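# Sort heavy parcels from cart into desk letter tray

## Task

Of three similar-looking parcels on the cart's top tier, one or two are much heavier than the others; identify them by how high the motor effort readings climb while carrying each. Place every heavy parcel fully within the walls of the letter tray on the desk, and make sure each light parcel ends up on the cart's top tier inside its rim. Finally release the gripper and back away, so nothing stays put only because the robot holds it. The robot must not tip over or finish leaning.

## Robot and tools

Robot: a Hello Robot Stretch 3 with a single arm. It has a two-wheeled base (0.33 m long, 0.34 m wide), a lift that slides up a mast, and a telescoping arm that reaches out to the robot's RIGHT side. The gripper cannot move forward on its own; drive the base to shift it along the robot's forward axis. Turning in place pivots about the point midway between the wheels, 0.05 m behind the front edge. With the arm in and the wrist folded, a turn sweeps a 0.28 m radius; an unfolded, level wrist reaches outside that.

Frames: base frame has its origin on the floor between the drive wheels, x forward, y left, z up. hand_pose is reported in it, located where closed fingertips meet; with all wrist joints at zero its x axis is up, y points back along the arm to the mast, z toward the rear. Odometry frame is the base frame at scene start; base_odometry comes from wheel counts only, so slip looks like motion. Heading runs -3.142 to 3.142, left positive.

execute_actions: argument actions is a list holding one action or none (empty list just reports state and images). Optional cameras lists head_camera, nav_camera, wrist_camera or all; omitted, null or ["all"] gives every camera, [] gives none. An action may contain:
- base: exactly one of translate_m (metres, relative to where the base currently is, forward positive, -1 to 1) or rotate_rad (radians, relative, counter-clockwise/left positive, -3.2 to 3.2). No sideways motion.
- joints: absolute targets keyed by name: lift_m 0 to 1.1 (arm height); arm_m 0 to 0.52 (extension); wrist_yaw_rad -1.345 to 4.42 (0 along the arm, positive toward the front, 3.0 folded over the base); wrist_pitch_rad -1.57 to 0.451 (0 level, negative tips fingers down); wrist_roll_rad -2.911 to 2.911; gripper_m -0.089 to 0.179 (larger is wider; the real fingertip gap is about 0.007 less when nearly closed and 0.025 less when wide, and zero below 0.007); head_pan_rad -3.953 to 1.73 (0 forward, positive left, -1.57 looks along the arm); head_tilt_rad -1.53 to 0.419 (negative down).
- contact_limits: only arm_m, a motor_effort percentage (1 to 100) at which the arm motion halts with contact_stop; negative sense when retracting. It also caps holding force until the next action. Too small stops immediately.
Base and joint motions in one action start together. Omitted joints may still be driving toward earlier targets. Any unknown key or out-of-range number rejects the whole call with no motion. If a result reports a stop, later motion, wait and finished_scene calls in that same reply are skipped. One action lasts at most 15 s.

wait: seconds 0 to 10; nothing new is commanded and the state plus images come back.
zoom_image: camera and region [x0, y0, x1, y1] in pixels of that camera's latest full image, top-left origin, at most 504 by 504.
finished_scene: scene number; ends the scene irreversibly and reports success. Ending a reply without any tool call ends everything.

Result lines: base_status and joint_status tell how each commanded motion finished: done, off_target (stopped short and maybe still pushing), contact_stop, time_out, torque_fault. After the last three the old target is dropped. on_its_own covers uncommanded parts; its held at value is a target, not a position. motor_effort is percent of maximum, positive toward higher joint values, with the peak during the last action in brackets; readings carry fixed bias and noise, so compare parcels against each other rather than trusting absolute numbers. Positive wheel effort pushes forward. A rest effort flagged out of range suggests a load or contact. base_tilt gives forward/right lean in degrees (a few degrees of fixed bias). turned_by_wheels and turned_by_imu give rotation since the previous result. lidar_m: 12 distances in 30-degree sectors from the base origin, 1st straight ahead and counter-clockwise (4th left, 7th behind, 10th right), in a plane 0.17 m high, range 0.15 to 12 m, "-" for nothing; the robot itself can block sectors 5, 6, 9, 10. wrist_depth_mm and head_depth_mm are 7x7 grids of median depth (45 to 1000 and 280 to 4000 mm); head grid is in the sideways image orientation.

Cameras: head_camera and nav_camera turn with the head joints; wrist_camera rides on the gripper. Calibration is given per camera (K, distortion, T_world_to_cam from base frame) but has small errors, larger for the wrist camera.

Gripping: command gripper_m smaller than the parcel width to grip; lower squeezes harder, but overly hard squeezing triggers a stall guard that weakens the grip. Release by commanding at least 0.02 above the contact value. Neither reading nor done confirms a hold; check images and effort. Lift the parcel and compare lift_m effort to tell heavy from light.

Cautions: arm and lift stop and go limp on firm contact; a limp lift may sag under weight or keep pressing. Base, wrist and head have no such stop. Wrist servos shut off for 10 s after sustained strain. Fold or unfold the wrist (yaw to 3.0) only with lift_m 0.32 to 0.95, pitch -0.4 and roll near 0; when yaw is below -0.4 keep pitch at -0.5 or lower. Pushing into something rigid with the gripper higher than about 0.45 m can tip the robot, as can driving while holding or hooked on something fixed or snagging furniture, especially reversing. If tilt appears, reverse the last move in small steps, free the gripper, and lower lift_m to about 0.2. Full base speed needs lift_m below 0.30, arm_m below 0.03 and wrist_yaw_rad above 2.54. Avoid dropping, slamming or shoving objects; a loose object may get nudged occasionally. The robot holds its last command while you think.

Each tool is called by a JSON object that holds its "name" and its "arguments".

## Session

{"name": "execute_actions", "arguments": {"actions": []}}

Scene clock: 0.00 s.
base_odometry: x=+0.000 y=+0.000 heading=+0.000 (m, m, rad; odometry frame)
turned_by_wheels: +0.000 (rad since the last result)
turned_by_imu: +0.000 (rad since the last result)
base_tilt: forward=-1.0 right=-0.2 (deg)
lidar_m: 1.50 1.63 2.12 1.83 2.17 2.39 2.18 2.05 1.67 1.13 1.14 1.52
head_depth_mm: 1913 1982 1972 1997 1967 1396 1391 / 1918 2020 2018 2026 2006 1415 1418 / 1941 2056 2061 2061 2020 1434 1423 / 1921 2091 2084 2095 2062 1446 1444 / 1937 2107 2104 2112 1902 1474 1471 / 1946 2181 2160 2159 2138 1494 1488 / 1930 2205 2185 2191 2185 1512 1515
base_status: not commanded
joint_positions: lift_m=+0.302 arm_m=+0.002 wrist_yaw_rad=+2.954 wrist_pitch_rad=-0.526 wrist_roll_rad=+0.006 gripper_m=+0.037 head_pan_rad=-0.005 head_tilt_rad=-0.003
joint_status: not commanded
motor_effort: left_wheel=+0 right_wheel=+0 lift_m=+25 arm_m=+0 wrist_yaw_rad=+0 wrist_pitch_rad=+5 wrist_roll_rad=+0 gripper_m=+0 head_pan_rad=+0 head_tilt_rad=+2 (%)
hand_pose: x=+0.0179 y=+0.0590 z=+0.2914 quat_wxyz=(+0.248, +0.699, +0.119, +0.661) (m; base frame)
wrist_depth_mm: - - - - - - - / 935 - 929 948 959 - - / 741 - 757 727 762 770 779 / 611 618 614 621 628 629 624 / 518 524 - 545 534 532 544 / 470 - - - 475 468 465 / - - - - 414 415 414
pictures: head_camera (sideways: a quarter turn clockwise sets it upright), nav_camera (sideways: a quarter turn counterclockwise sets it upright), wrist_camera
camera_calibration (this result's frames):
head_camera: T_world_to_cam=[[0.00214206, -0.0246581, -0.999694, 1.32708], [-0.000877927, 0.999696, -0.0246601, 0.0350593], [0.999997, 0.000930481, 0.00211976, -0.0482525], [0, 0, 0, 1]] pos_world=[0.0454405, -0.0022804, 1.32764]
nav_camera: T_world_to_cam=[[0.0387281, -0.0260127, 0.998911, -1.26662], [0.0301523, -0.999175, -0.0271886, 0.0824259], [0.998795, 0.0311724, -0.0379119, 0.00183255], [0, 0, 0, 1]] pos_world=[0.0447381, 0.0493527, 1.26755]
wrist_camera: T_world_to_cam=[[0.979585, -0.2003, 0.0171407, -0.0144555], [-0.117662, -0.640385, -0.758988, 0.290202], [0.163002, 0.741476, -0.650879, 0.315574], [0, 0, 0, 1]] pos_world=[-0.00313315, -0.0510451, 0.425908]
Images, in order (width x height): head_camera 896x504, nav_camera 672x504, wrist_camera 644x364.

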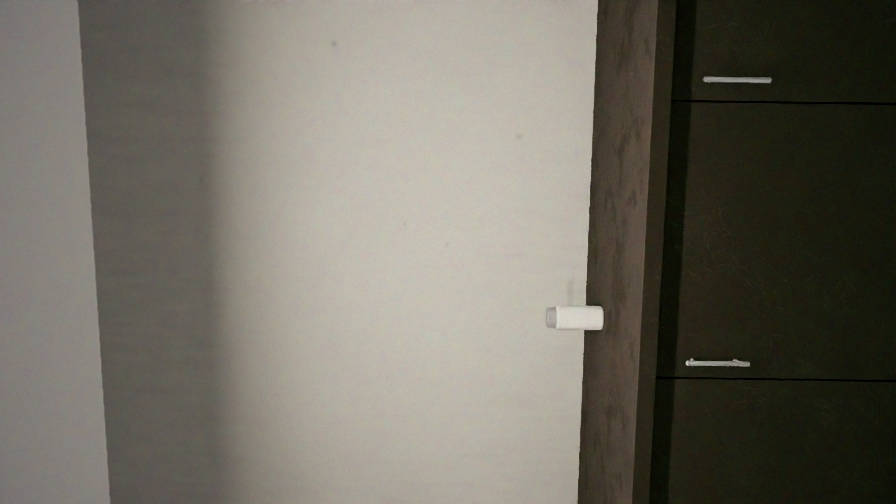

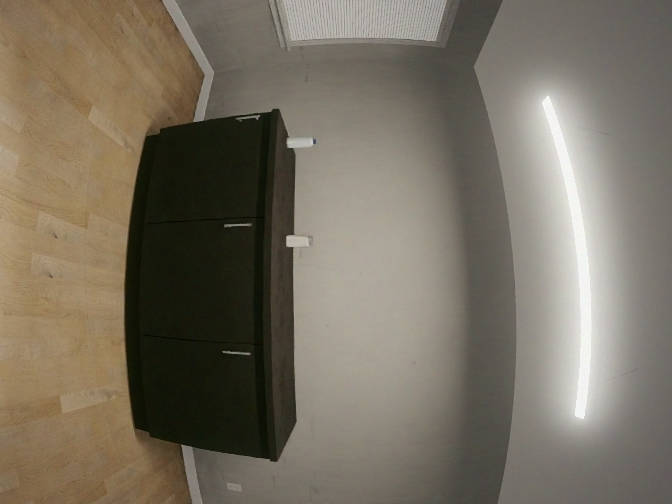

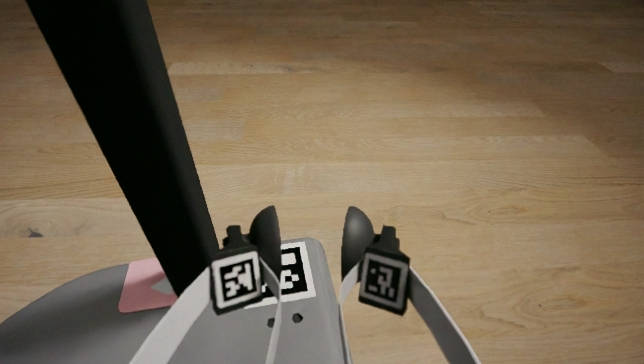

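{"name": "execute_actions", "arguments": {"actions": [{"joints":{"head_pan_rad":-2.0,"head_tilt_rad":-0.4}}], "cameras": ["nav_camera"]}}

{"name": "execute_actions", "arguments": {"actions": [{"joints":{"head_pan_rad":-3.9,"head_tilt_rad":-0.4}}], "cameras": ["nav_camera"]}}

{"name": "execute_actions", "arguments": {"actions": [{"joints":{"head_pan_rad":1.6,"head_tilt_rad":-0.4}}], "cameras": ["nav_camera"]}}

Scene clock: 2.70 s.
base_odometry: x=+0.000 y=+0.000 heading=+0.000 (m, m, rad; odometry frame)
turned_by_wheels: +0.000 (rad since the last result)
turned_by_imu: +0.001 (rad since the last result)
base_tilt: forward=-1.0 right=-0.2 (deg)
lidar_m: 1.51 1.63 2.12 1.83 2.18 2.39 2.19 2.05 1.67 1.13 1.14 1.52
head_depth_mm: 1566 1682 1804 1953 2108 1794 1445 / 1533 1644 1751 1902 2067 1776 1431 / 1495 1585 1712 1845 2007 1777 1434 / 1457 1561 1662 1783 1937 1781 1441 / 1429 1508 1614 1724 1872 1767 1426 / 1394 1479 1570 1683 1813 1770 1423 / 1355 1440 1531 1634 1760 1709 1372
base_status: not commanded
joint_positions: lift_m=+0.302 arm_m=+0.002 wrist_yaw_rad=+2.954 wrist_pitch_rad=-0.526 wrist_roll_rad=+0.006 gripper_m=+0.037 head_pan_rad=-1.993 head_tilt_rad=-0.395
joint_status: all done
motor_effort: left_wheel=-1(0) right_wheel=+0(1) lift_m=+25(25) arm_m=+0(0) wrist_yaw_rad=+0(1) wrist_pitch_rad=+5(5) wrist_roll_rad=+0(0) gripper_m=+0(0) head_pan_rad=-2(28) head_tilt_rad=-2(21) (%)
hand_pose: x=+0.0179 y=+0.0590 z=+0.2914 quat_wxyz=(+0.248, +0.699, +0.119, +0.661) (m; base frame)
wrist_depth_mm: - - - - - - - / 911 - 965 972 969 - - / 736 - 751 765 746 758 778 / 621 601 620 635 628 631 643 / 523 516 - 543 549 541 537 / 471 - - - 482 473 469 / - - - - 413 413 414
pictures: nav_camera (sideways: a quarter turn counterclockwise sets it upright)
camera_calibration (this result's frames):
nav_camera: T_world_to_cam=[[-0.194581, -0.370366, 0.908277, -1.14671], [-0.920337, 0.389232, -0.0384486, 0.102866], [-0.33929, -0.843403, -0.416599, 0.502886], [0, 0, 0, 1]] pos_world=[0.0421684, -0.0406049, 1.25498]
Images, in order (width x height): nav_camera 672x504.

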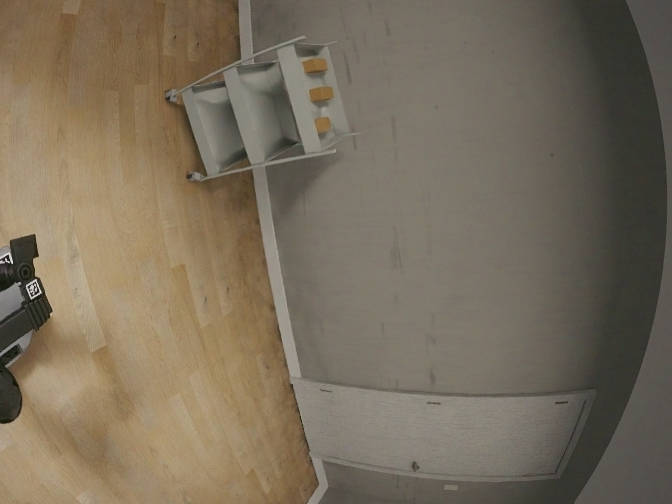

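Scene clock: 4.20 s.
base_odometry: x=+0.000 y=+0.000 heading=+0.000 (m, m, rad; odometry frame)
turned_by_wheels: +0.000 (rad since the last result)
turned_by_imu: +0.000 (rad since the last result)
base_tilt: forward=-1.0 right=-0.2 (deg)
lidar_m: 1.50 1.63 2.12 1.83 2.18 2.39 2.19 2.05 1.67 1.13 1.13 1.52
head_depth_mm: - - - - - - - / 2516 2683 2851 2978 2439 - - / 2761 2914 3196 3165 2316 1789 1437 / 2712 2866 3051 3154 2322 1766 1432 / 2517 2706 2846 2972 2319 1763 1430 / 2416 2580 2702 2882 2297 1768 1427 / 2278 2401 2432 2715 2283 1761 1427
base_status: not commanded
joint_positions: lift_m=+0.302 arm_m=+0.002 wrist_yaw_rad=+2.954 wrist_pitch_rad=-0.526 wrist_roll_rad=+0.006 gripper_m=+0.037 head_pan_rad=-3.893 head_tilt_rad=-0.395
joint_status: all done
motor_effort: left_wheel=+0(0) right_wheel=-1(0) lift_m=+25(25) arm_m=+0(0) wrist_yaw_rad=+0(0) wrist_pitch_rad=+5(5) wrist_roll_rad=+0(0) gripper_m=-1(0) head_pan_rad=-2(29) head_tilt_rad=-2(3) (%)
hand_pose: x=+0.0179 y=+0.0590 z=+0.2914 quat_wxyz=(+0.248, +0.699, +0.119, +0.661) (m; base frame)
wrist_depth_mm: - - - - - - - / 929 - 972 969 983 - - / 753 - 741 737 764 777 790 / 619 608 616 637 630 638 640 / 536 524 - 553 533 539 544 / 469 - - - 487 468 473 / - - - - 414 411 409
pictures: nav_camera (sideways: a quarter turn counterclockwise sets it upright)
camera_calibration (this result's frames):
nav_camera: T_world_to_cam=[[-0.287644, 0.303937, 0.908231, -1.14608], [0.665871, 0.745075, -0.038451, 0.0931935], [-0.688387, 0.593704, -0.416699, 0.505146], [0, 0, 0, 1]] pos_world=[-0.0439812, -0.0210077, 1.25498]
Images, in order (width x height): nav_camera 672x504.

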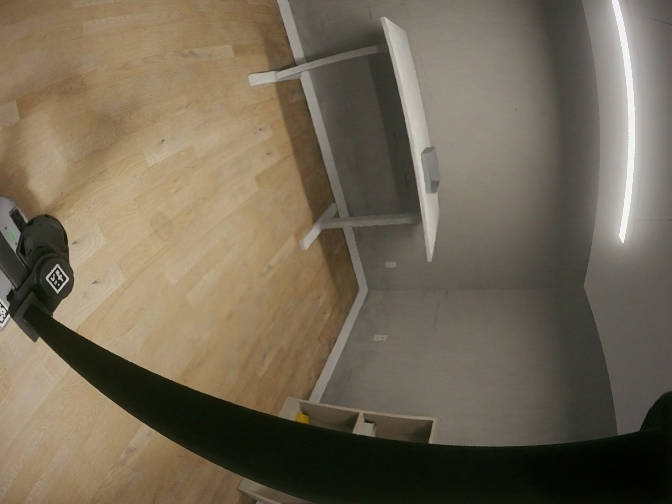

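Scene clock: 7.30 s.
base_odometry: x=+0.000 y=+0.000 heading=+0.000 (m, m, rad; odometry frame)
turned_by_wheels: +0.000 (rad since the last result)
turned_by_imu: +0.001 (rad since the last result)
base_tilt: forward=-1.0 right=-0.2 (deg)
lidar_m: 1.50 1.63 2.12 1.83 2.17 2.39 2.19 2.06 1.67 1.13 1.14 1.52
head_depth_mm: 1729 1843 1946 2092 2188 1790 1445 / 1764 1868 1987 2147 2243 1775 1439 / 1790 1913 2020 2178 2258 1784 1428 / 1814 1918 2025 2129 2140 1778 1426 / 1845 1961 2087 2251 2142 1776 1432 / 1860 2012 2114 2302 2209 1760 1421 / 1911 2033 2016 2171 2198 1763 1423
base_status: not commanded
joint_positions: lift_m=+0.302 arm_m=+0.002 wrist_yaw_rad=+2.954 wrist_pitch_rad=-0.526 wrist_roll_rad=+0.006 gripper_m=+0.037 head_pan_rad=+1.593 head_tilt_rad=-0.395
joint_status: all done
motor_effort: left_wheel=-1(0) right_wheel=+0(0) lift_m=+25(25) arm_m=+0(0) wrist_yaw_rad=+0(1) wrist_pitch_rad=+5(5) wrist_roll_rad=+0(0) gripper_m=+0(1) head_pan_rad=+2(27) head_tilt_rad=-2(2) (%)
hand_pose: x=+0.0179 y=+0.0590 z=+0.2914 quat_wxyz=(+0.248, +0.699, +0.119, +0.661) (m; base frame)
wrist_depth_mm: - - - - - - - / 935 - 932 954 982 - - / 754 - 760 773 759 765 792 / 606 618 629 626 646 636 647 / 516 522 - 559 544 533 552 / 469 - - - 476 468 468 / - - - - 413 416 413
pictures: nav_camera (sideways: a quarter turn counterclockwise sets it upright)
camera_calibration (this result's frames):
nav_camera: T_world_to_cam=[[0.0166508, 0.418138, 0.908231, -1.14794], [0.998302, 0.0437653, -0.038451, 0.0911657], [-0.0558268, 0.907328, -0.416699, 0.501288], [0, 0, 0, 1]] pos_world=[-0.0439116, 0.021173, 1.25498]
Images, in order (width x height): nav_camera 672x504.

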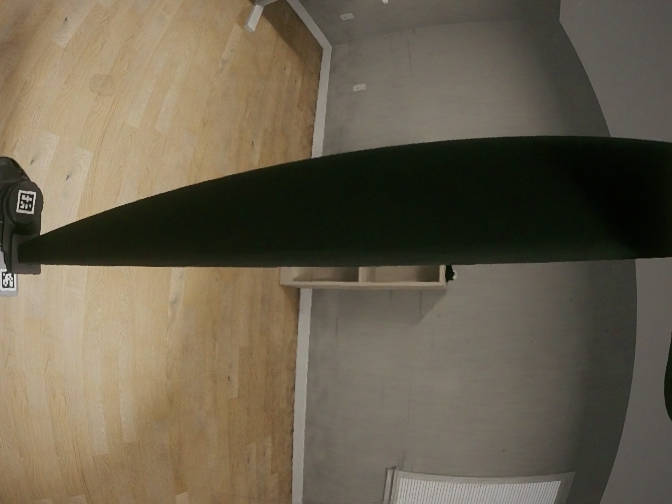

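{"name": "execute_actions", "arguments": {"actions": [{"base":{"rotate_rad":-1.571},"joints":{"head_pan_rad":-1.57,"head_tilt_rad":-0.6,"lift_m":0.28,"arm_m":0}}], "cameras": []}}

{"name": "execute_actions", "arguments": {"actions": [{"base":{"translate_m":0.6}}], "cameras": []}}

{"name": "execute_actions", "arguments": {"actions": [{"base":{"rotate_rad":1.571}}], "cameras": []}}

{"name": "execute_actions", "arguments": {"actions": [{"joints":{"lift_m":0.85,"wrist_pitch_rad":-0.4}}], "cameras": []}}

{"name": "execute_actions", "arguments": {"actions": [{"joints":{"wrist_yaw_rad":0,"gripper_m":0.1}}]}}

Scene clock: 12.40 s.
base_odometry: x=+0.000 y=+0.000 heading=-1.571 (m, m, rad; odometry frame)
turned_by_wheels: -1.571 (rad since the last result)
turned_by_imu: -1.568 (rad since the last result)
base_tilt: forward=-1.0 right=-0.2 (deg)
lidar_m: 1.13 1.14 1.52 1.50 1.65 2.12 1.83 2.07 2.38 2.19 2.03 1.67
head_depth_mm: 2133 2336 2589 2311 1818 1490 1264 / 2175 2369 2645 2300 1803 1491 1256 / 2239 2067 2601 2289 1823 1484 1255 / 2273 2492 2748 2311 1803 1489 1254 / 2327 2523 2760 2311 1807 1475 1252 / 2343 2557 2832 2281 1794 1476 1255 / 2379 2605 2854 2293 1785 1483 1254
base_status: done
joint_positions: lift_m=+0.280 arm_m=+0.002 wrist_yaw_rad=+2.954 wrist_pitch_rad=-0.527 wrist_roll_rad=+0.006 gripper_m=+0.037 head_pan_rad=-1.563 head_tilt_rad=-0.593
joint_status: all done
joint sent to its limit — the command would take arm_m past its lower limit, so that joint was sent only as far as its limit.
motor_effort: left_wheel=+1(13) right_wheel=-2(8) lift_m=+15(21) arm_m=+0(1) wrist_yaw_rad=+0(0) wrist_pitch_rad=+5(5) wrist_roll_rad=+0(0) gripper_m=+1(0) head_pan_rad=-2(28) head_tilt_rad=-3(19) (%)
hand_pose: x=+0.0179 y=+0.0590 z=+0.2695 quat_wxyz=(+0.248, +0.699, +0.119, +0.661) (m; base frame)
wrist_depth_mm: - - - - - - - / 887 - 925 903 906 950 954 / 708 - 702 721 728 734 733 / 572 570 587 581 598 602 598 / 495 502 - 526 515 512 506 / - - - - 456 446 441 / - - - - 391 395 397
pictures: none
No camera images: the call's "cameras" was empty. Leave "cameras" out to get every camera's image.

Scene clock: 16.03 s.
base_odometry: x=+0.000 y=-0.600 heading=-1.571 (m, m, rad; odometry frame)
turned_by_wheels: +0.000 (rad since the last result)
turned_by_imu: +0.003 (rad since the last result)
base_tilt: forward=-1.0 right=-0.2 (deg)
lidar_m: 0.54 0.54 1.86 1.41 1.55 2.70 2.42 2.65 2.32 2.57 1.32 1.08
head_depth_mm: 2217 2429 2652 2344 1813 1483 1262 / 2278 2488 2732 2327 1817 1483 1254 / 2307 2504 2763 2323 1816 1482 1253 / 2338 2561 2834 2311 1806 1486 1257 / 2363 2633 2872 2304 1805 1473 1249 / 2358 2555 2730 2261 1781 1469 1249 / 1949 2033 2127 2116 1805 1478 1245
base_status: done
joint_positions: lift_m=+0.280 arm_m=+0.002 wrist_yaw_rad=+2.954 wrist_pitch_rad=-0.527 wrist_roll_rad=+0.006 gripper_m=+0.037 head_pan_rad=-1.563 head_tilt_rad=-0.593
joint_status: not commanded
motor_effort: left_wheel=+1(14) right_wheel=-2(6) lift_m=+16(16) arm_m=+0(0) wrist_yaw_rad=+0(0) wrist_pitch_rad=+5(5) wrist_roll_rad=+0(0) gripper_m=+1(0) head_pan_rad=-2(2) head_tilt_rad=-2(3) (%)
hand_pose: x=+0.0179 y=+0.0590 z=+0.2695 quat_wxyz=(+0.248, +0.699, +0.119, +0.661) (m; base frame)
wrist_depth_mm: - - - - - - - / 882 - 877 891 940 942 526 / 707 - 701 724 729 711 684 / 587 578 593 593 590 595 613 / 498 502 - 521 519 516 516 / - - - - 453 441 447 / - - - - 387 395 390
pictures: none
No camera images: the call's "cameras" was empty. Leave "cameras" out to get every camera's image.

Scene clock: 18.20 s.
base_odometry: x=+0.000 y=-0.600 heading=+0.000 (m, m, rad; odometry frame)
turned_by_wheels: +1.571 (rad since the last result)
turned_by_imu: +1.569 (rad since the last result)
base_tilt: forward=-1.0 right=-0.2 (deg)
lidar_m: 1.41 1.53 2.71 2.42 2.64 2.31 2.71 1.33 1.08 0.54 0.55 1.81
head_depth_mm: 867 944 1045 1166 1310 1447 1258 / 877 962 1064 1184 1343 1454 1247 / 892 979 1087 1210 1376 1486 1263 / 904 995 1106 1207 885 981 1082 / 919 1015 1125 1202 839 973 1077 / 935 1029 1153 1237 865 950 1055 / 948 1051 1170 1273 869 952 1054
base_status: done
joint_positions: lift_m=+0.280 arm_m=+0.002 wrist_yaw_rad=+2.954 wrist_pitch_rad=-0.527 wrist_roll_rad=+0.006 gripper_m=+0.037 head_pan_rad=-1.563 head_tilt_rad=-0.593
joint_status: not commanded
motor_effort: left_wheel=-2(13) right_wheel=+1(11) lift_m=+16(16) arm_m=+0(0) wrist_yaw_rad=+0(0) wrist_pitch_rad=+5(5) wrist_roll_rad=+0(0) gripper_m=+0(1) head_pan_rad=-2(2) head_tilt_rad=-3(3) (%)
hand_pose: x=+0.0179 y=+0.0590 z=+0.2695 quat_wxyz=(+0.248, +0.699, +0.119, +0.661) (m; base frame)
wrist_depth_mm: - - - - - - - / 906 - 884 914 903 948 927 / 700 - 713 715 727 728 730 / 592 583 601 590 588 591 609 / 499 501 - 512 516 512 520 / - - - - 460 446 453 / - - - - 388 393 390
pictures: none
No camera images: the call's "cameras" was empty. Leave "cameras" out to get every camera's image.

Scene clock: 24.20 s.
base_odometry: x=+0.000 y=-0.600 heading=+0.000 (m, m, rad; odometry frame)
turned_by_wheels: +0.000 (rad since the last result)
turned_by_imu: +0.002 (rad since the last result)
base_tilt: forward=-1.0 right=-0.2 (deg)
lidar_m: 1.41 1.54 2.71 2.42 2.64 2.32 2.69 1.33 1.08 0.54 0.54 1.81
head_depth_mm: 864 945 1038 1163 1312 1450 1316 / 875 959 1062 1183 1344 1457 1310 / 894 978 1087 1205 1379 1485 1297 / 906 995 1105 1209 886 979 903 / 923 1013 1125 1200 843 980 889 / 936 1031 1153 1231 863 951 1053 / 953 1049 1166 1285 870 952 1048
base_status: not commanded
joint_positions: lift_m=+0.850 arm_m=+0.002 wrist_yaw_rad=+2.954 wrist_pitch_rad=-0.417 wrist_roll_rad=+0.006 gripper_m=+0.037 head_pan_rad=-1.563 head_tilt_rad=-0.593
joint_status: all done
motor_effort: left_wheel=-2(2) right_wheel=+1(1) lift_m=+34(37) arm_m=+0(0) wrist_yaw_rad=+0(0) wrist_pitch_rad=+6(8) wrist_roll_rad=+0(0) gripper_m=+0(1) head_pan_rad=-2(2) head_tilt_rad=-3(3) (%)
hand_pose: x=+0.0207 y=+0.0738 z=+0.8624 quat_wxyz=(+0.211, +0.704, +0.081, +0.673) (m; base frame)
wrist_depth_mm: - - - - - - - / - - - - - - - / - - - - - - - / - - - - - - - / - - - - - - - / - - - - - - - / - - - - - - -
pictures: none
No camera images: the call's "cameras" was empty. Leave "cameras" out to get every camera's image.

Scene clock: 26.70 s.
base_odometry: x=+0.000 y=-0.600 heading=+0.000 (m, m, rad; odometry frame)
turned_by_wheels: +0.000 (rad since the last result)
turned_by_imu: +0.001 (rad since the last result)
base_tilt: forward=-1.1 right=-0.2 (deg)
lidar_m: 1.41 1.54 2.71 2.42 2.65 2.32 2.69 1.33 1.08 0.54 0.54 1.81
head_depth_mm: 865 952 1047 1161 1310 1450 1307 / 876 962 1064 1188 1333 1449 1312 / 891 978 1083 1212 1379 1495 - / 906 992 1103 1210 884 766 1055 / 924 1012 1131 1201 838 955 1071 / 932 1027 1149 1230 863 951 1054 / 952 1053 1174 1273 866 953 1054
base_status: not commanded
joint_positions: lift_m=+0.850 arm_m=+0.002 wrist_yaw_rad=+0.003 wrist_pitch_rad=-0.417 wrist_roll_rad=+0.006 gripper_m=+0.100 head_pan_rad=-1.563 head_tilt_rad=-0.593
joint_status: all done
motor_effort: left_wheel=-2(2) right_wheel=+1(1) lift_m=+34(34) arm_m=-1(0) wrist_yaw_rad=-2(1) wrist_pitch_rad=+6(6) wrist_roll_rad=+0(0) gripper_m=+0(99) head_pan_rad=-2(2) head_tilt_rad=-2(3) (%)
hand_pose: x=-0.0209 y=-0.3713 z=+0.8624 quat_wxyz=(+0.690, +0.147, -0.693, -0.146) (m; base frame)
wrist_depth_mm: 829 818 785 750 735 707 669 / 892 866 852 802 773 770 737 / 603 607 656 881 838 825 794 / 507 514 495 964 961 897 865 / 369 378 390 - - - 949 / 657 651 679 - - - - / 601 594 595 956 - - -
pictures: head_camera (sideways: a quarter turn clockwise sets it upright), nav_camera (sideways: a quarter turn counterclockwise sets it upright), wrist_camera
camera_calibration (this result's frames):
head_camera: T_world_to_cam=[[-0.0288225, 0.554287, -0.831826, 1.108], [0.999514, 0.0259019, -0.0173731, 0.0194534], [0.0119162, -0.831922, -0.554764, 0.682558], [0, 0, 0, 1]] pos_world=[0.00435788, -0.0468193, 1.30066]
nav_camera: T_world_to_cam=[[-0.0213995, -0.588385, 0.808297, -1.01738], [-0.998889, -0.021361, -0.0419947, 0.107952], [0.0419751, -0.808298, -0.587275, 0.722632], [0, 0, 0, 1]] pos_world=[0.0557278, -0.0122029, 1.25126]
wrist_camera: T_world_to_cam=[[-0.999797, 0.0128195, 0.0155267, -0.0333041], [-0.00558229, 0.564422, -0.825467, 0.950423], [-0.0193457, -0.825387, -0.564236, 0.352348], [0, 0, 0, 1]] pos_world=[-0.0211754, -0.24519, 0.983868]
Images, in order (width x height): head_camera 896x504, nav_camera 672x504, wrist_camera 644x364.

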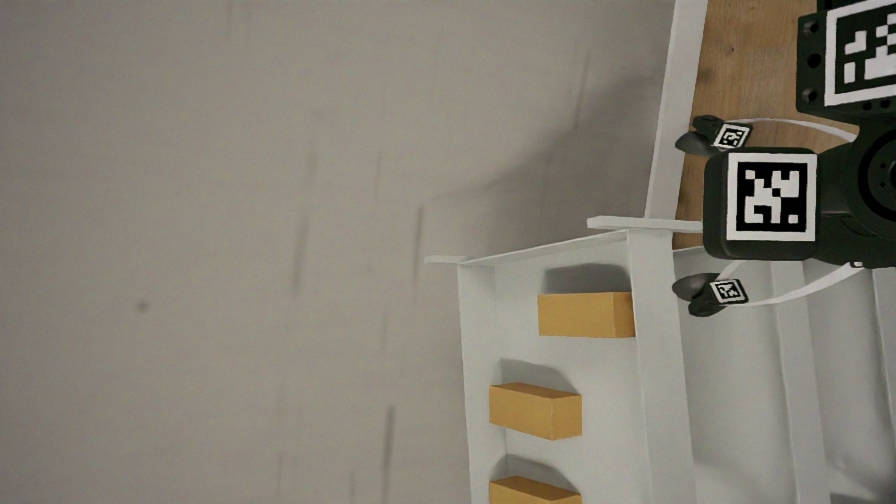

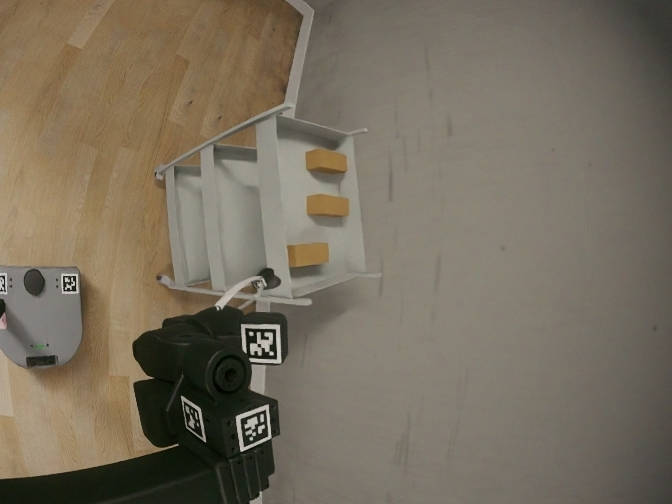

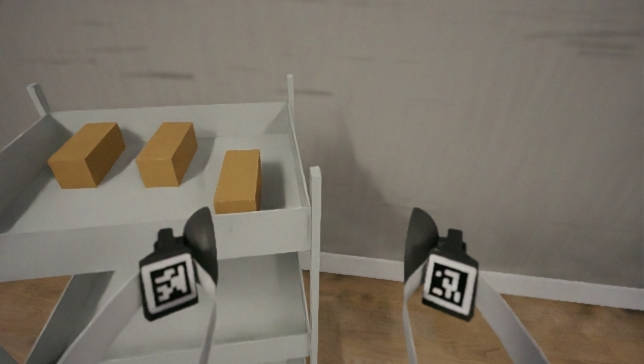

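{"name": "execute_actions", "arguments": {"actions": [{"base":{"translate_m":0.11},"joints":{"wrist_pitch_rad":-0.9,"arm_m":0.38,"lift_m":0.86,"gripper_m":0.095}}], "cameras": ["wrist_camera","head_camera"]}}

Scene clock: 32.20 s.
base_odometry: x=+0.110 y=-0.600 heading=+0.000 (m, m, rad; odometry frame)
turned_by_wheels: +0.000 (rad since the last result)
turned_by_imu: +0.002 (rad since the last result)
base_tilt: forward=-1.1 right=-0.2 (deg)
lidar_m: 1.31 1.42 2.70 2.42 2.67 2.42 2.73 1.36 1.09 0.52 0.53 1.84
head_depth_mm: 877 963 1060 1155 - 1464 1240 / 890 978 1059 - 1348 1441 1251 / 909 995 1076 - 839 978 1036 / 920 1013 1116 1207 838 976 1076 / 934 1027 1143 1235 859 952 1059 / 947 1049 1165 1275 865 952 1058 / 965 1065 1191 1284 858 786 908
base_status: done
joint_positions: lift_m=+0.860 arm_m=+0.380 wrist_yaw_rad=+0.001 wrist_pitch_rad=-0.907 wrist_roll_rad=+0.006 gripper_m=+0.095 head_pan_rad=-1.563 head_tilt_rad=-0.593
joint_status: all done
motor_effort: left_wheel=-3(5) right_wheel=+1(6) lift_m=+34(36) arm_m=+3(3) wrist_yaw_rad=-1(2) wrist_pitch_rad=+3(8) wrist_roll_rad=+0(1) gripper_m=-1(34) head_pan_rad=-2(3) head_tilt_rad=-3(3) (%)
hand_pose: x=-0.0215 y=-0.6634 z=+0.7816 quat_wxyz=(+0.634, +0.309, -0.637, -0.311) (m; base frame)
wrist_depth_mm: 636 610 561 523 507 509 487 / 304 304 330 350 595 593 575 / 317 269 332 331 678 724 664 / 298 248 307 309 310 912 835 / 277 237 287 235 290 949 932 / 260 266 265 216 264 889 885 / 244 246 247 202 246 825 857
pictures: head_camera (sideways: a quarter turn clockwise sets it upright), wrist_camera
camera_calibration (this result's frames):
head_camera: T_world_to_cam=[[-0.0288226, 0.554287, -0.831826, 1.108], [0.999514, 0.0259021, -0.0173731, 0.0194534], [0.0119164, -0.831922, -0.554764, 0.682558], [0, 0, 0, 1]] pos_world=[0.00435789, -0.0468193, 1.30066]
wrist_camera: T_world_to_cam=[[-0.999759, 0.00586227, 0.0211347, -0.0378627], [-0.00458243, 0.88652, -0.462667, 0.978722], [-0.0214486, -0.462653, -0.88628, 0.557854], [0, 0, 0, 1]] pos_world=[-0.0214035, -0.609342, 0.948038]
Images, in order (width x height): head_camera 896x504, wrist_camera 644x364.

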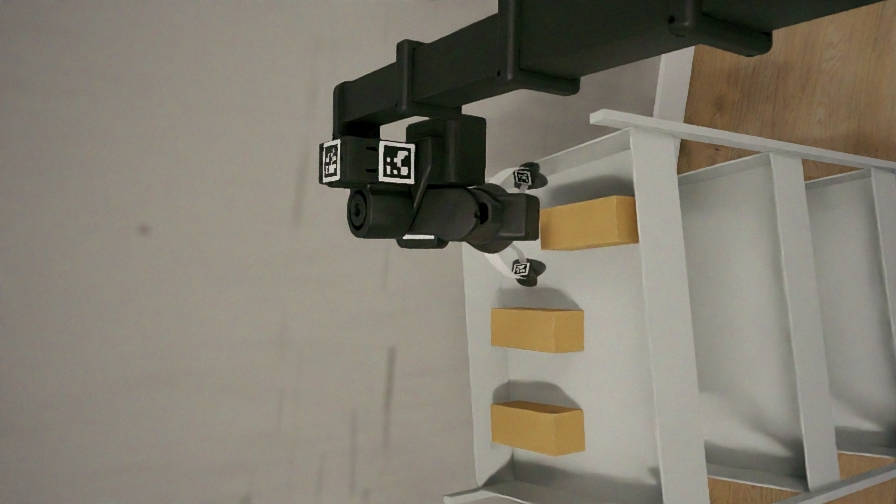

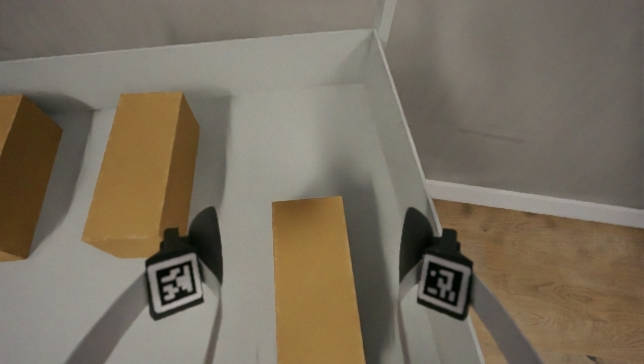

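{"name": "execute_actions", "arguments": {"actions": [{"joints":{"arm_m":0.365,"lift_m":0.772}}], "cameras": ["wrist_camera"]}}

{"name": "execute_actions", "arguments": {"actions": [{"joints":{"gripper_m":0.03}}], "cameras": []}}

{"name": "execute_actions", "arguments": {"actions": [{"joints":{"lift_m":0.82}}], "cameras": ["wrist_camera"]}}

Scene clock: 35.00 s.
base_odometry: x=+0.110 y=-0.600 heading=+0.000 (m, m, rad; odometry frame)
turned_by_wheels: +0.000 (rad since the last result)
turned_by_imu: +0.001 (rad since the last result)
base_tilt: forward=-1.1 right=-0.2 (deg)
lidar_m: 1.31 1.42 2.69 2.42 2.68 2.43 2.73 1.36 1.10 0.52 0.53 1.85
head_depth_mm: 878 960 1064 1182 1318 - - / 893 974 1074 1176 - 1375 1256 / 903 995 1096 1184 810 981 1039 / 919 1012 1120 1206 885 972 1078 / 934 1028 1144 1233 859 954 1058 / 950 1048 1171 1274 863 953 1050 / 967 1064 1190 1288 862 783 911
base_status: not commanded
joint_positions: lift_m=+0.772 arm_m=+0.365 wrist_yaw_rad=+0.001 wrist_pitch_rad=-0.908 wrist_roll_rad=+0.006 gripper_m=+0.095 head_pan_rad=-1.563 head_tilt_rad=-0.593
joint_status: all done
motor_effort: left_wheel=-3(3) right_wheel=+2(1) lift_m=+15(31) arm_m=-4(8) wrist_yaw_rad=-1(1) wrist_pitch_rad=+3(3) wrist_roll_rad=+0(0) gripper_m=+0(1) head_pan_rad=-2(2) head_tilt_rad=-3(3) (%)
hand_pose: x=-0.0215 y=-0.6491 z=+0.6944 quat_wxyz=(+0.634, +0.309, -0.637, -0.311) (m; base frame)
wrist_depth_mm: 197 211 272 277 240 528 496 / 177 208 249 252 233 592 586 / 163 206 224 167 226 679 693 / 182 204 206 154 210 168 865 / 192 194 189 142 200 154 890 / 179 183 180 133 137 147 819 / 169 169 169 124 170 169 748
pictures: wrist_camera
camera_calibration (this result's frames):
wrist_camera: T_world_to_cam=[[-0.999759, 0.0058538, 0.0211376, -0.0361118], [-0.00458214, 0.886717, -0.46229, 0.925559], [-0.0214492, -0.462276, -0.886477, 0.487595], [0, 0, 0, 1]] pos_world=[-0.0214035, -0.595095, 0.860882]
Images, in order (width x height): wrist_camera 644x364.

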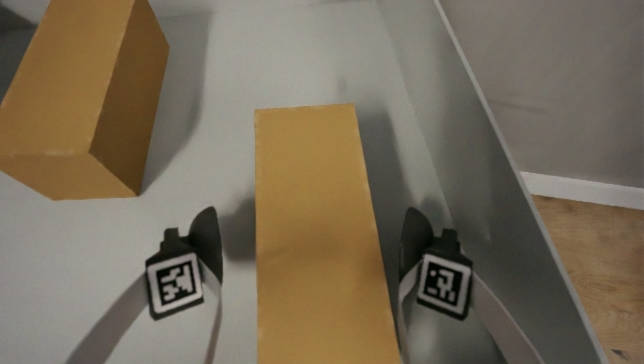

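Scene clock: 36.17 s.
base_odometry: x=+0.110 y=-0.600 heading=+0.000 (m, m, rad; odometry frame)
turned_by_wheels: +0.000 (rad since the last result)
turned_by_imu: +0.000 (rad since the last result)
base_tilt: forward=-1.0 right=-0.2 (deg)
lidar_m: 1.31 1.42 2.69 2.43 2.67 2.43 2.74 1.35 1.10 0.52 0.53 1.84
head_depth_mm: 877 959 1058 1186 1310 - - / 890 972 1085 1175 - 1376 1255 / 905 992 1098 1194 811 976 1034 / 922 1015 1121 1205 886 977 1081 / 935 1032 1147 1227 859 957 1056 / 953 1048 1168 1270 865 954 1054 / 968 1068 1184 1285 864 784 908
base_status: not commanded
joint_positions: lift_m=+0.772 arm_m=+0.365 wrist_yaw_rad=-0.002 wrist_pitch_rad=-0.911 wrist_roll_rad=+0.006 gripper_m=+0.031 head_pan_rad=-1.563 head_tilt_rad=-0.593
joint_status: all done
motor_effort: left_wheel=-4(5) right_wheel=+3(5) lift_m=+17(17) arm_m=-3(4) wrist_yaw_rad=+2(2) wrist_pitch_rad=+4(4) wrist_roll_rad=+0(0) gripper_m=-13(100) head_pan_rad=-2(2) head_tilt_rad=-3(4) (%)
hand_pose: x=-0.0219 y=-0.6483 z=+0.6938 quat_wxyz=(+0.633, +0.310, -0.637, -0.313) (m; base frame)
wrist_depth_mm: 195 214 270 272 234 525 503 / 177 211 249 249 230 600 593 / 162 208 223 166 221 688 703 / 183 202 206 153 210 167 858 / 192 193 168 141 199 154 869 / 179 180 133 132 - 155 801 / 167 167 168 124 170 151 740
pictures: none
No camera images: the call's "cameras" was empty. Leave "cameras" out to get every camera's image.

Scene clock: 37.43 s.
base_odometry: x=+0.110 y=-0.600 heading=+0.000 (m, m, rad; odometry frame)
turned_by_wheels: +0.000 (rad since the last result)
turned_by_imu: +0.000 (rad since the last result)
base_tilt: forward=-1.0 right=-0.1 (deg)
lidar_m: 1.31 1.42 2.69 2.42 2.68 2.42 2.74 1.36 1.10 0.52 0.53 1.83
head_depth_mm: 878 960 1059 1169 - - 1209 / 890 976 1080 - 1344 1410 1250 / 908 994 1093 - 833 977 1039 / 917 1008 1115 1196 831 977 1075 / 936 1025 1142 1227 859 956 1059 / 948 1043 1168 1271 863 954 1053 / 964 1071 1184 1281 862 783 906
base_status: not commanded
joint_positions: lift_m=+0.819 arm_m=+0.365 wrist_yaw_rad=-0.002 wrist_pitch_rad=-0.937 wrist_roll_rad=+0.006 gripper_m=+0.031 head_pan_rad=-1.563 head_tilt_rad=-0.593
joint_status: all done
motor_effort: left_wheel=-3(4) right_wheel=+2(3) lift_m=+38(39) arm_m=-3(3) wrist_yaw_rad=+1(1) wrist_pitch_rad=+14(14) wrist_roll_rad=+0(0) gripper_m=-14(14) head_pan_rad=-2(2) head_tilt_rad=-3(3) (%)
hand_pose: x=-0.0219 y=-0.6427 z=+0.7374 quat_wxyz=(+0.629, +0.318, -0.633, -0.321) (m; base frame)
wrist_depth_mm: 275 268 304 319 528 535 507 / 287 230 294 298 290 636 603 / 263 218 270 171 268 769 716 / 209 221 251 155 250 942 916 / 233 233 189 143 232 905 928 / 219 220 133 132 - 517 857 / 207 206 206 123 211 175 811
pictures: wrist_camera
camera_calibration (this result's frames):
wrist_camera: T_world_to_cam=[[-0.999739, 0.00814968, 0.0213275, -0.0361139], [-0.0019744, 0.899765, -0.43637, 0.92914], [-0.022746, -0.436298, -0.899515, 0.554933], [0, 0, 0, 1]] pos_world=[-0.0216475, -0.593597, 0.905389]
Images, in order (width x height): wrist_camera 644x364.

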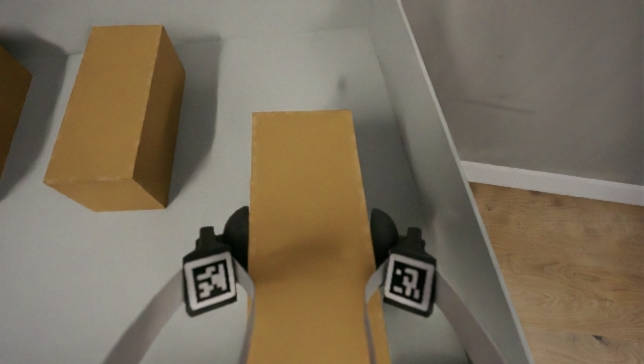

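{"name": "execute_actions", "arguments": {"actions": [{"joints":{"lift_m":0.773}}], "cameras": []}}

{"name": "execute_actions", "arguments": {"actions": [{"joints":{"gripper_m":0.095}}], "cameras": []}}

{"name": "execute_actions", "arguments": {"actions": [{"joints":{"lift_m":0.85}}], "cameras": []}}

{"name": "execute_actions", "arguments": {"actions": [{"base":{"translate_m":0.14},"joints":{"arm_m":0.43}}], "cameras": ["wrist_camera"]}}

Scene clock: 40.97 s.
base_odometry: x=+0.110 y=-0.600 heading=+0.000 (m, m, rad; odometry frame)
turned_by_wheels: +0.000 (rad since the last result)
turned_by_imu: +0.001 (rad since the last result)
base_tilt: forward=-1.1 right=-0.2 (deg)
lidar_m: 1.31 1.42 2.70 2.42 2.68 2.42 2.74 1.35 1.10 0.52 0.53 1.84
head_depth_mm: 878 958 1064 1181 1312 - - / 893 975 1077 1170 - 1378 1252 / 907 991 1098 1183 818 982 1033 / 924 1007 1122 1199 886 979 1083 / 936 1029 1143 1226 857 955 1057 / 946 1047 1165 1283 866 952 1056 / 959 1062 1193 1278 863 783 903
base_status: not commanded
joint_positions: lift_m=+0.773 arm_m=+0.365 wrist_yaw_rad=-0.002 wrist_pitch_rad=-0.924 wrist_roll_rad=+0.006 gripper_m=+0.031 head_pan_rad=-1.563 head_tilt_rad=-0.593
joint_status: all done
motor_effort: left_wheel=-3(4) right_wheel=+1(3) lift_m=+15(35) arm_m=-3(4) wrist_yaw_rad=+2(2) wrist_pitch_rad=+9(14) wrist_roll_rad=+0(0) gripper_m=-13(16) head_pan_rad=-2(2) head_tilt_rad=-3(2) (%)
hand_pose: x=-0.0219 y=-0.6455 z=+0.6932 quat_wxyz=(+0.631, +0.314, -0.635, -0.317) (m; base frame)
wrist_depth_mm: 192 212 268 270 225 523 507 / 176 208 244 245 233 591 591 / 161 207 220 166 222 672 707 / 190 203 205 152 209 168 874 / 193 192 168 141 198 153 899 / 179 180 134 132 - 157 811 / 168 169 168 124 170 152 129
pictures: none
No camera images: the call's "cameras" was empty. Leave "cameras" out to get every camera's image.

Scene clock: 42.10 s.
base_odometry: x=+0.110 y=-0.600 heading=+0.000 (m, m, rad; odometry frame)
turned_by_wheels: +0.000 (rad since the last result)
turned_by_imu: +0.000 (rad since the last result)
base_tilt: forward=-1.1 right=-0.2 (deg)
lidar_m: 1.30 1.42 2.70 2.42 2.68 2.42 2.74 1.36 1.10 0.52 0.53 1.84
head_depth_mm: 878 962 1051 1183 1316 - - / 891 978 1083 1178 - 1365 1261 / 901 992 1095 1190 816 978 1044 / 918 1011 1121 1212 888 975 1073 / 934 1027 1138 1237 858 961 1056 / 949 1050 1165 1274 866 952 1053 / 965 1057 1186 1284 862 786 909
base_status: not commanded
joint_positions: lift_m=+0.773 arm_m=+0.365 wrist_yaw_rad=-0.001 wrist_pitch_rad=-0.912 wrist_roll_rad=+0.006 gripper_m=+0.095 head_pan_rad=-1.563 head_tilt_rad=-0.593
joint_status: all done
motor_effort: left_wheel=-3(2) right_wheel=+1(1) lift_m=+15(15) arm_m=-2(3) wrist_yaw_rad=+1(1) wrist_pitch_rad=+4(9) wrist_roll_rad=+0(0) gripper_m=+0(100) head_pan_rad=-2(2) head_tilt_rad=-3(3) (%)
hand_pose: x=-0.0218 y=-0.6481 z=+0.6948 quat_wxyz=(+0.633, +0.310, -0.637, -0.313) (m; base frame)
wrist_depth_mm: 196 214 273 276 243 528 507 / 178 209 247 250 233 603 578 / 164 207 223 167 222 686 690 / 184 203 207 154 210 169 825 / 193 193 190 143 200 153 894 / 179 182 177 133 183 147 801 / 169 170 168 125 171 169 771
pictures: none
No camera images: the call's "cameras" was empty. Leave "cameras" out to get every camera's image.

Scene clock: 43.63 s.
base_odometry: x=+0.110 y=-0.600 heading=+0.000 (m, m, rad; odometry frame)
turned_by_wheels: +0.000 (rad since the last result)
turned_by_imu: +0.000 (rad since the last result)
base_tilt: forward=-1.1 right=-0.2 (deg)
lidar_m: 1.31 1.42 2.69 2.42 2.67 2.43 2.74 1.36 1.10 0.52 0.53 1.85
head_depth_mm: 881 957 1058 1154 - - 1234 / 895 974 1066 - 1337 1446 1258 / 903 993 1084 - 836 978 1041 / 925 1013 1119 1197 836 975 1079 / 932 1026 1142 1234 857 952 1051 / 949 1049 1172 1277 860 953 1055 / 965 1062 1189 1288 860 784 911
base_status: not commanded
joint_positions: lift_m=+0.850 arm_m=+0.365 wrist_yaw_rad=-0.001 wrist_pitch_rad=-0.911 wrist_roll_rad=+0.006 gripper_m=+0.095 head_pan_rad=-1.563 head_tilt_rad=-0.593
joint_status: all done
motor_effort: left_wheel=-3(3) right_wheel=+1(1) lift_m=+34(36) arm_m=-2(2) wrist_yaw_rad=+1(1) wrist_pitch_rad=+4(4) wrist_roll_rad=+0(0) gripper_m=+2(0) head_pan_rad=-2(2) head_tilt_rad=-2(3) (%)
hand_pose: x=-0.0218 y=-0.6483 z=+0.7711 quat_wxyz=(+0.633, +0.310, -0.637, -0.313) (m; base frame)
wrist_depth_mm: 618 305 312 317 523 521 500 / 308 306 333 343 610 603 585 / 302 258 319 321 330 743 698 / 283 239 296 292 289 923 866 / 268 264 274 225 277 968 959 / 249 256 251 208 259 901 895 / 235 238 235 193 240 834 842
pictures: none
No camera images: the call's "cameras" was empty. Leave "cameras" out to get every camera's image.

Scene clock: 46.20 s.
base_odometry: x=+0.250 y=-0.600 heading=+0.000 (m, m, rad; odometry frame)
turned_by_wheels: +0.000 (rad since the last result)
turned_by_imu: +0.001 (rad since the last result)
base_tilt: forward=-1.0 right=-0.2 (deg)
lidar_m: 1.17 1.27 1.94 2.44 2.67 2.55 2.80 1.38 0.55 0.50 0.50 1.18
head_depth_mm: 894 976 1082 1176 - - 1184 / 913 995 1079 1017 817 958 1079 / 924 1012 1092 - 868 961 1057 / 940 1030 1138 1264 860 953 1055 / 952 1047 1166 1261 857 789 932 / 967 1072 1184 1309 940 787 1200 / 984 1089 1216 1374 1585 1467 1248
base_status: done
joint_positions: lift_m=+0.850 arm_m=+0.430 wrist_yaw_rad=-0.001 wrist_pitch_rad=-0.911 wrist_roll_rad=+0.006 gripper_m=+0.095 head_pan_rad=-1.563 head_tilt_rad=-0.593
joint_status: all done
motor_effort: left_wheel=-2(3) right_wheel=+1(6) lift_m=+34(34) arm_m=+4(5) wrist_yaw_rad=+1(1) wrist_pitch_rad=+4(4) wrist_roll_rad=+0(0) gripper_m=-1(1) head_pan_rad=-2(2) head_tilt_rad=-3(3) (%)
hand_pose: x=-0.0218 y=-0.7127 z=+0.7711 quat_wxyz=(+0.633, +0.310, -0.637, -0.313) (m; base frame)
wrist_depth_mm: 597 584 548 522 503 472 438 / 740 686 619 576 292 289 533 / 263 257 290 296 317 314 587 / 281 236 298 240 299 296 262 / 263 219 275 223 280 278 248 / 247 206 254 207 258 209 240 / 234 235 240 236 241 201 234
pictures: wrist_camera
camera_calibration (this result's frames):
wrist_camera: T_world_to_cam=[[-0.999743, 0.0081719, 0.0211582, -0.0360542], [-0.00246758, 0.888117, -0.459611, 1.01637], [-0.0225468, -0.459545, -0.887868, 0.529193], [0, 0, 0, 1]] pos_world=[-0.0216053, -0.659172, 0.937752]
Images, in order (width x height): wrist_camera 644x364.

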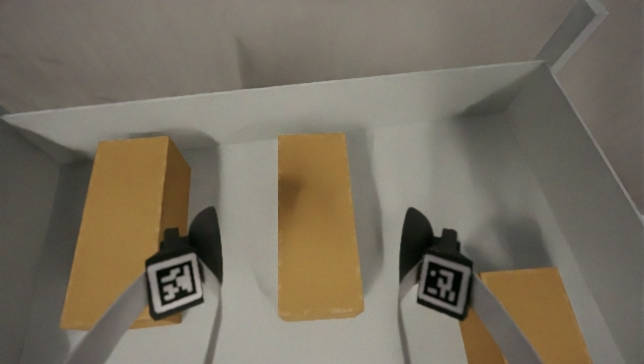

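{"name": "execute_actions", "arguments": {"actions": [{"joints":{"arm_m":0.445,"lift_m":0.772}}], "cameras": ["wrist_camera"]}}

{"name": "execute_actions", "arguments": {"actions": [{"joints":{"gripper_m":0.03}}], "cameras": []}}

{"name": "execute_actions", "arguments": {"actions": [{"joints":{"lift_m":0.82}}], "cameras": ["wrist_camera"]}}

Scene clock: 49.13 s.
base_odometry: x=+0.250 y=-0.600 heading=+0.000 (m, m, rad; odometry frame)
turned_by_wheels: +0.000 (rad since the last result)
turned_by_imu: +0.001 (rad since the last result)
base_tilt: forward=-1.0 right=-0.2 (deg)
lidar_m: 1.17 1.27 1.93 2.43 2.67 2.55 2.79 1.38 0.55 0.50 0.50 1.18
head_depth_mm: 894 975 1084 1211 1293 - - / 908 997 1096 1182 831 960 1058 / 927 1015 1123 - 863 958 1056 / 938 1030 1144 1241 859 952 1060 / 952 1048 1169 1269 858 785 931 / 971 1067 1185 1298 942 784 1201 / 984 1093 1208 1374 1580 1476 1250
base_status: not commanded
joint_positions: lift_m=+0.772 arm_m=+0.445 wrist_yaw_rad=-0.001 wrist_pitch_rad=-0.911 wrist_roll_rad=+0.006 gripper_m=+0.095 head_pan_rad=-1.563 head_tilt_rad=-0.593
joint_status: all done
motor_effort: left_wheel=-3(3) right_wheel=+1(1) lift_m=+16(30) arm_m=+4(5) wrist_yaw_rad=+1(1) wrist_pitch_rad=+4(4) wrist_roll_rad=+0(0) gripper_m=+1(0) head_pan_rad=-2(2) head_tilt_rad=-2(3) (%)
hand_pose: x=-0.0218 y=-0.7277 z=+0.6940 quat_wxyz=(+0.633, +0.310, -0.637, -0.313) (m; base frame)
wrist_depth_mm: 539 188 192 198 207 214 215 / 186 203 215 183 242 248 229 / 162 206 226 166 229 231 228 / 150 200 209 152 212 215 217 / 141 182 195 142 196 199 199 / 135 164 178 132 135 185 137 / 137 167 169 131 171 168 130
pictures: wrist_camera
camera_calibration (this result's frames):
wrist_camera: T_world_to_cam=[[-0.999743, 0.00817429, 0.0211573, -0.0342974], [-0.00246772, 0.888062, -0.459717, 0.994305], [-0.0225469, -0.459651, -0.887813, 0.453707], [0, 0, 0, 1]] pos_world=[-0.0216053, -0.674177, 0.860632]
Images, in order (width x height): wrist_camera 644x364.

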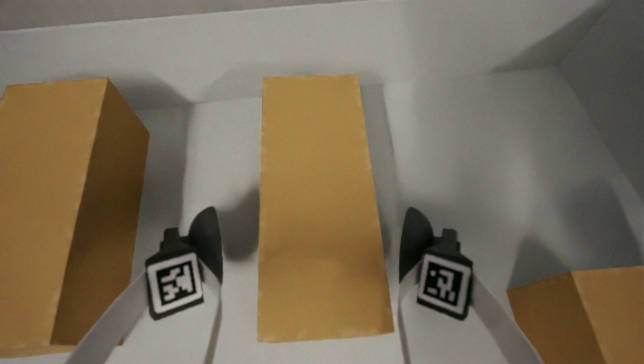

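Scene clock: 50.27 s.
base_odometry: x=+0.250 y=-0.600 heading=+0.000 (m, m, rad; odometry frame)
turned_by_wheels: +0.000 (rad since the last result)
turned_by_imu: +0.000 (rad since the last result)
base_tilt: forward=-1.1 right=-0.2 (deg)
lidar_m: 1.17 1.27 1.93 2.43 2.67 2.56 2.80 1.38 0.55 0.50 0.50 1.18
head_depth_mm: 895 981 1089 1207 1286 - - / 910 991 1100 1186 835 956 1057 / 925 1015 1118 - 861 959 1049 / 941 1026 1146 1235 858 956 1058 / 950 1053 1163 1267 857 785 934 / 969 1066 1191 1306 944 785 1194 / 984 1088 1211 1376 1570 1462 1249
base_status: not commanded
joint_positions: lift_m=+0.772 arm_m=+0.445 wrist_yaw_rad=-0.001 wrist_pitch_rad=-0.911 wrist_roll_rad=+0.006 gripper_m=+0.031 head_pan_rad=-1.563 head_tilt_rad=-0.593
joint_status: all done
motor_effort: left_wheel=-3(4) right_wheel=+1(1) lift_m=+16(15) arm_m=+4(4) wrist_yaw_rad=+2(1) wrist_pitch_rad=+4(4) wrist_roll_rad=+0(0) gripper_m=-14(100) head_pan_rad=-2(2) head_tilt_rad=-2(3) (%)
hand_pose: x=-0.0218 y=-0.7275 z=+0.6939 quat_wxyz=(+0.633, +0.310, -0.637, -0.313) (m; base frame)
wrist_depth_mm: 535 186 193 196 206 216 216 / 186 204 216 181 242 249 228 / 162 207 223 164 230 232 226 / 150 200 205 152 211 214 216 / 141 187 167 141 200 198 198 / 136 176 132 131 - 185 137 / 142 167 167 129 171 169 130
pictures: none
No camera images: the call's "cameras" was empty. Leave "cameras" out to get every camera's image.

Scene clock: 51.53 s.
base_odometry: x=+0.250 y=-0.600 heading=+0.000 (m, m, rad; odometry frame)
turned_by_wheels: +0.000 (rad since the last result)
turned_by_imu: +0.000 (rad since the last result)
base_tilt: forward=-1.0 right=-0.2 (deg)
lidar_m: 1.17 1.27 1.93 2.43 2.67 2.55 2.78 1.38 0.55 0.50 0.50 1.18
head_depth_mm: 896 977 1083 1191 - - 1179 / 909 996 1088 - 835 982 1085 / 920 1012 1104 1013 862 954 1005 / 938 1029 1138 1250 862 955 1055 / 954 1050 1172 1263 861 787 927 / 973 1064 1190 1306 944 784 1196 / 980 1082 1210 1372 1590 1471 1252
base_status: not commanded
joint_positions: lift_m=+0.820 arm_m=+0.445 wrist_yaw_rad=-0.001 wrist_pitch_rad=-0.912 wrist_roll_rad=+0.006 gripper_m=+0.031 head_pan_rad=-1.563 head_tilt_rad=-0.593
joint_status: all done
motor_effort: left_wheel=-3(3) right_wheel=+1(1) lift_m=+35(36) arm_m=+4(4) wrist_yaw_rad=+2(1) wrist_pitch_rad=+5(5) wrist_roll_rad=+0(0) gripper_m=-14(15) head_pan_rad=-2(2) head_tilt_rad=-3(3) (%)
hand_pose: x=-0.0218 y=-0.7273 z=+0.7408 quat_wxyz=(+0.633, +0.310, -0.637, -0.313) (m; base frame)
wrist_depth_mm: 579 570 537 505 481 457 247 / 690 613 237 180 250 266 263 / 231 234 258 165 285 288 242 / 207 208 254 151 264 266 239 / 188 194 191 141 248 245 242 / 175 179 132 132 - 230 219 / 164 205 208 130 214 173 170
pictures: wrist_camera
camera_calibration (this result's frames):
wrist_camera: T_world_to_cam=[[-0.999743, 0.00813394, 0.0211695, -0.0353295], [-0.00246859, 0.888888, -0.458118, 1.01492], [-0.0225436, -0.458053, -0.888639, 0.497259], [0, 0, 0, 1]] pos_world=[-0.0216049, -0.674089, 0.907584]
Images, in order (width x height): wrist_camera 644x364.

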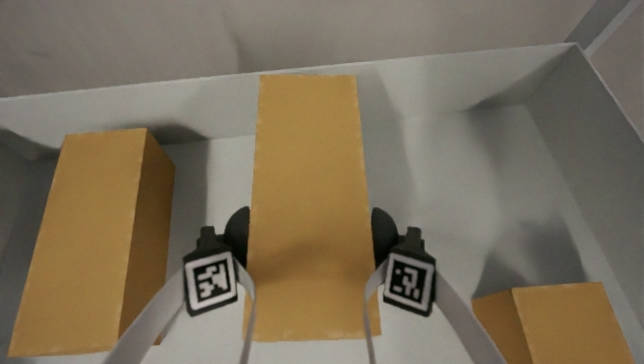

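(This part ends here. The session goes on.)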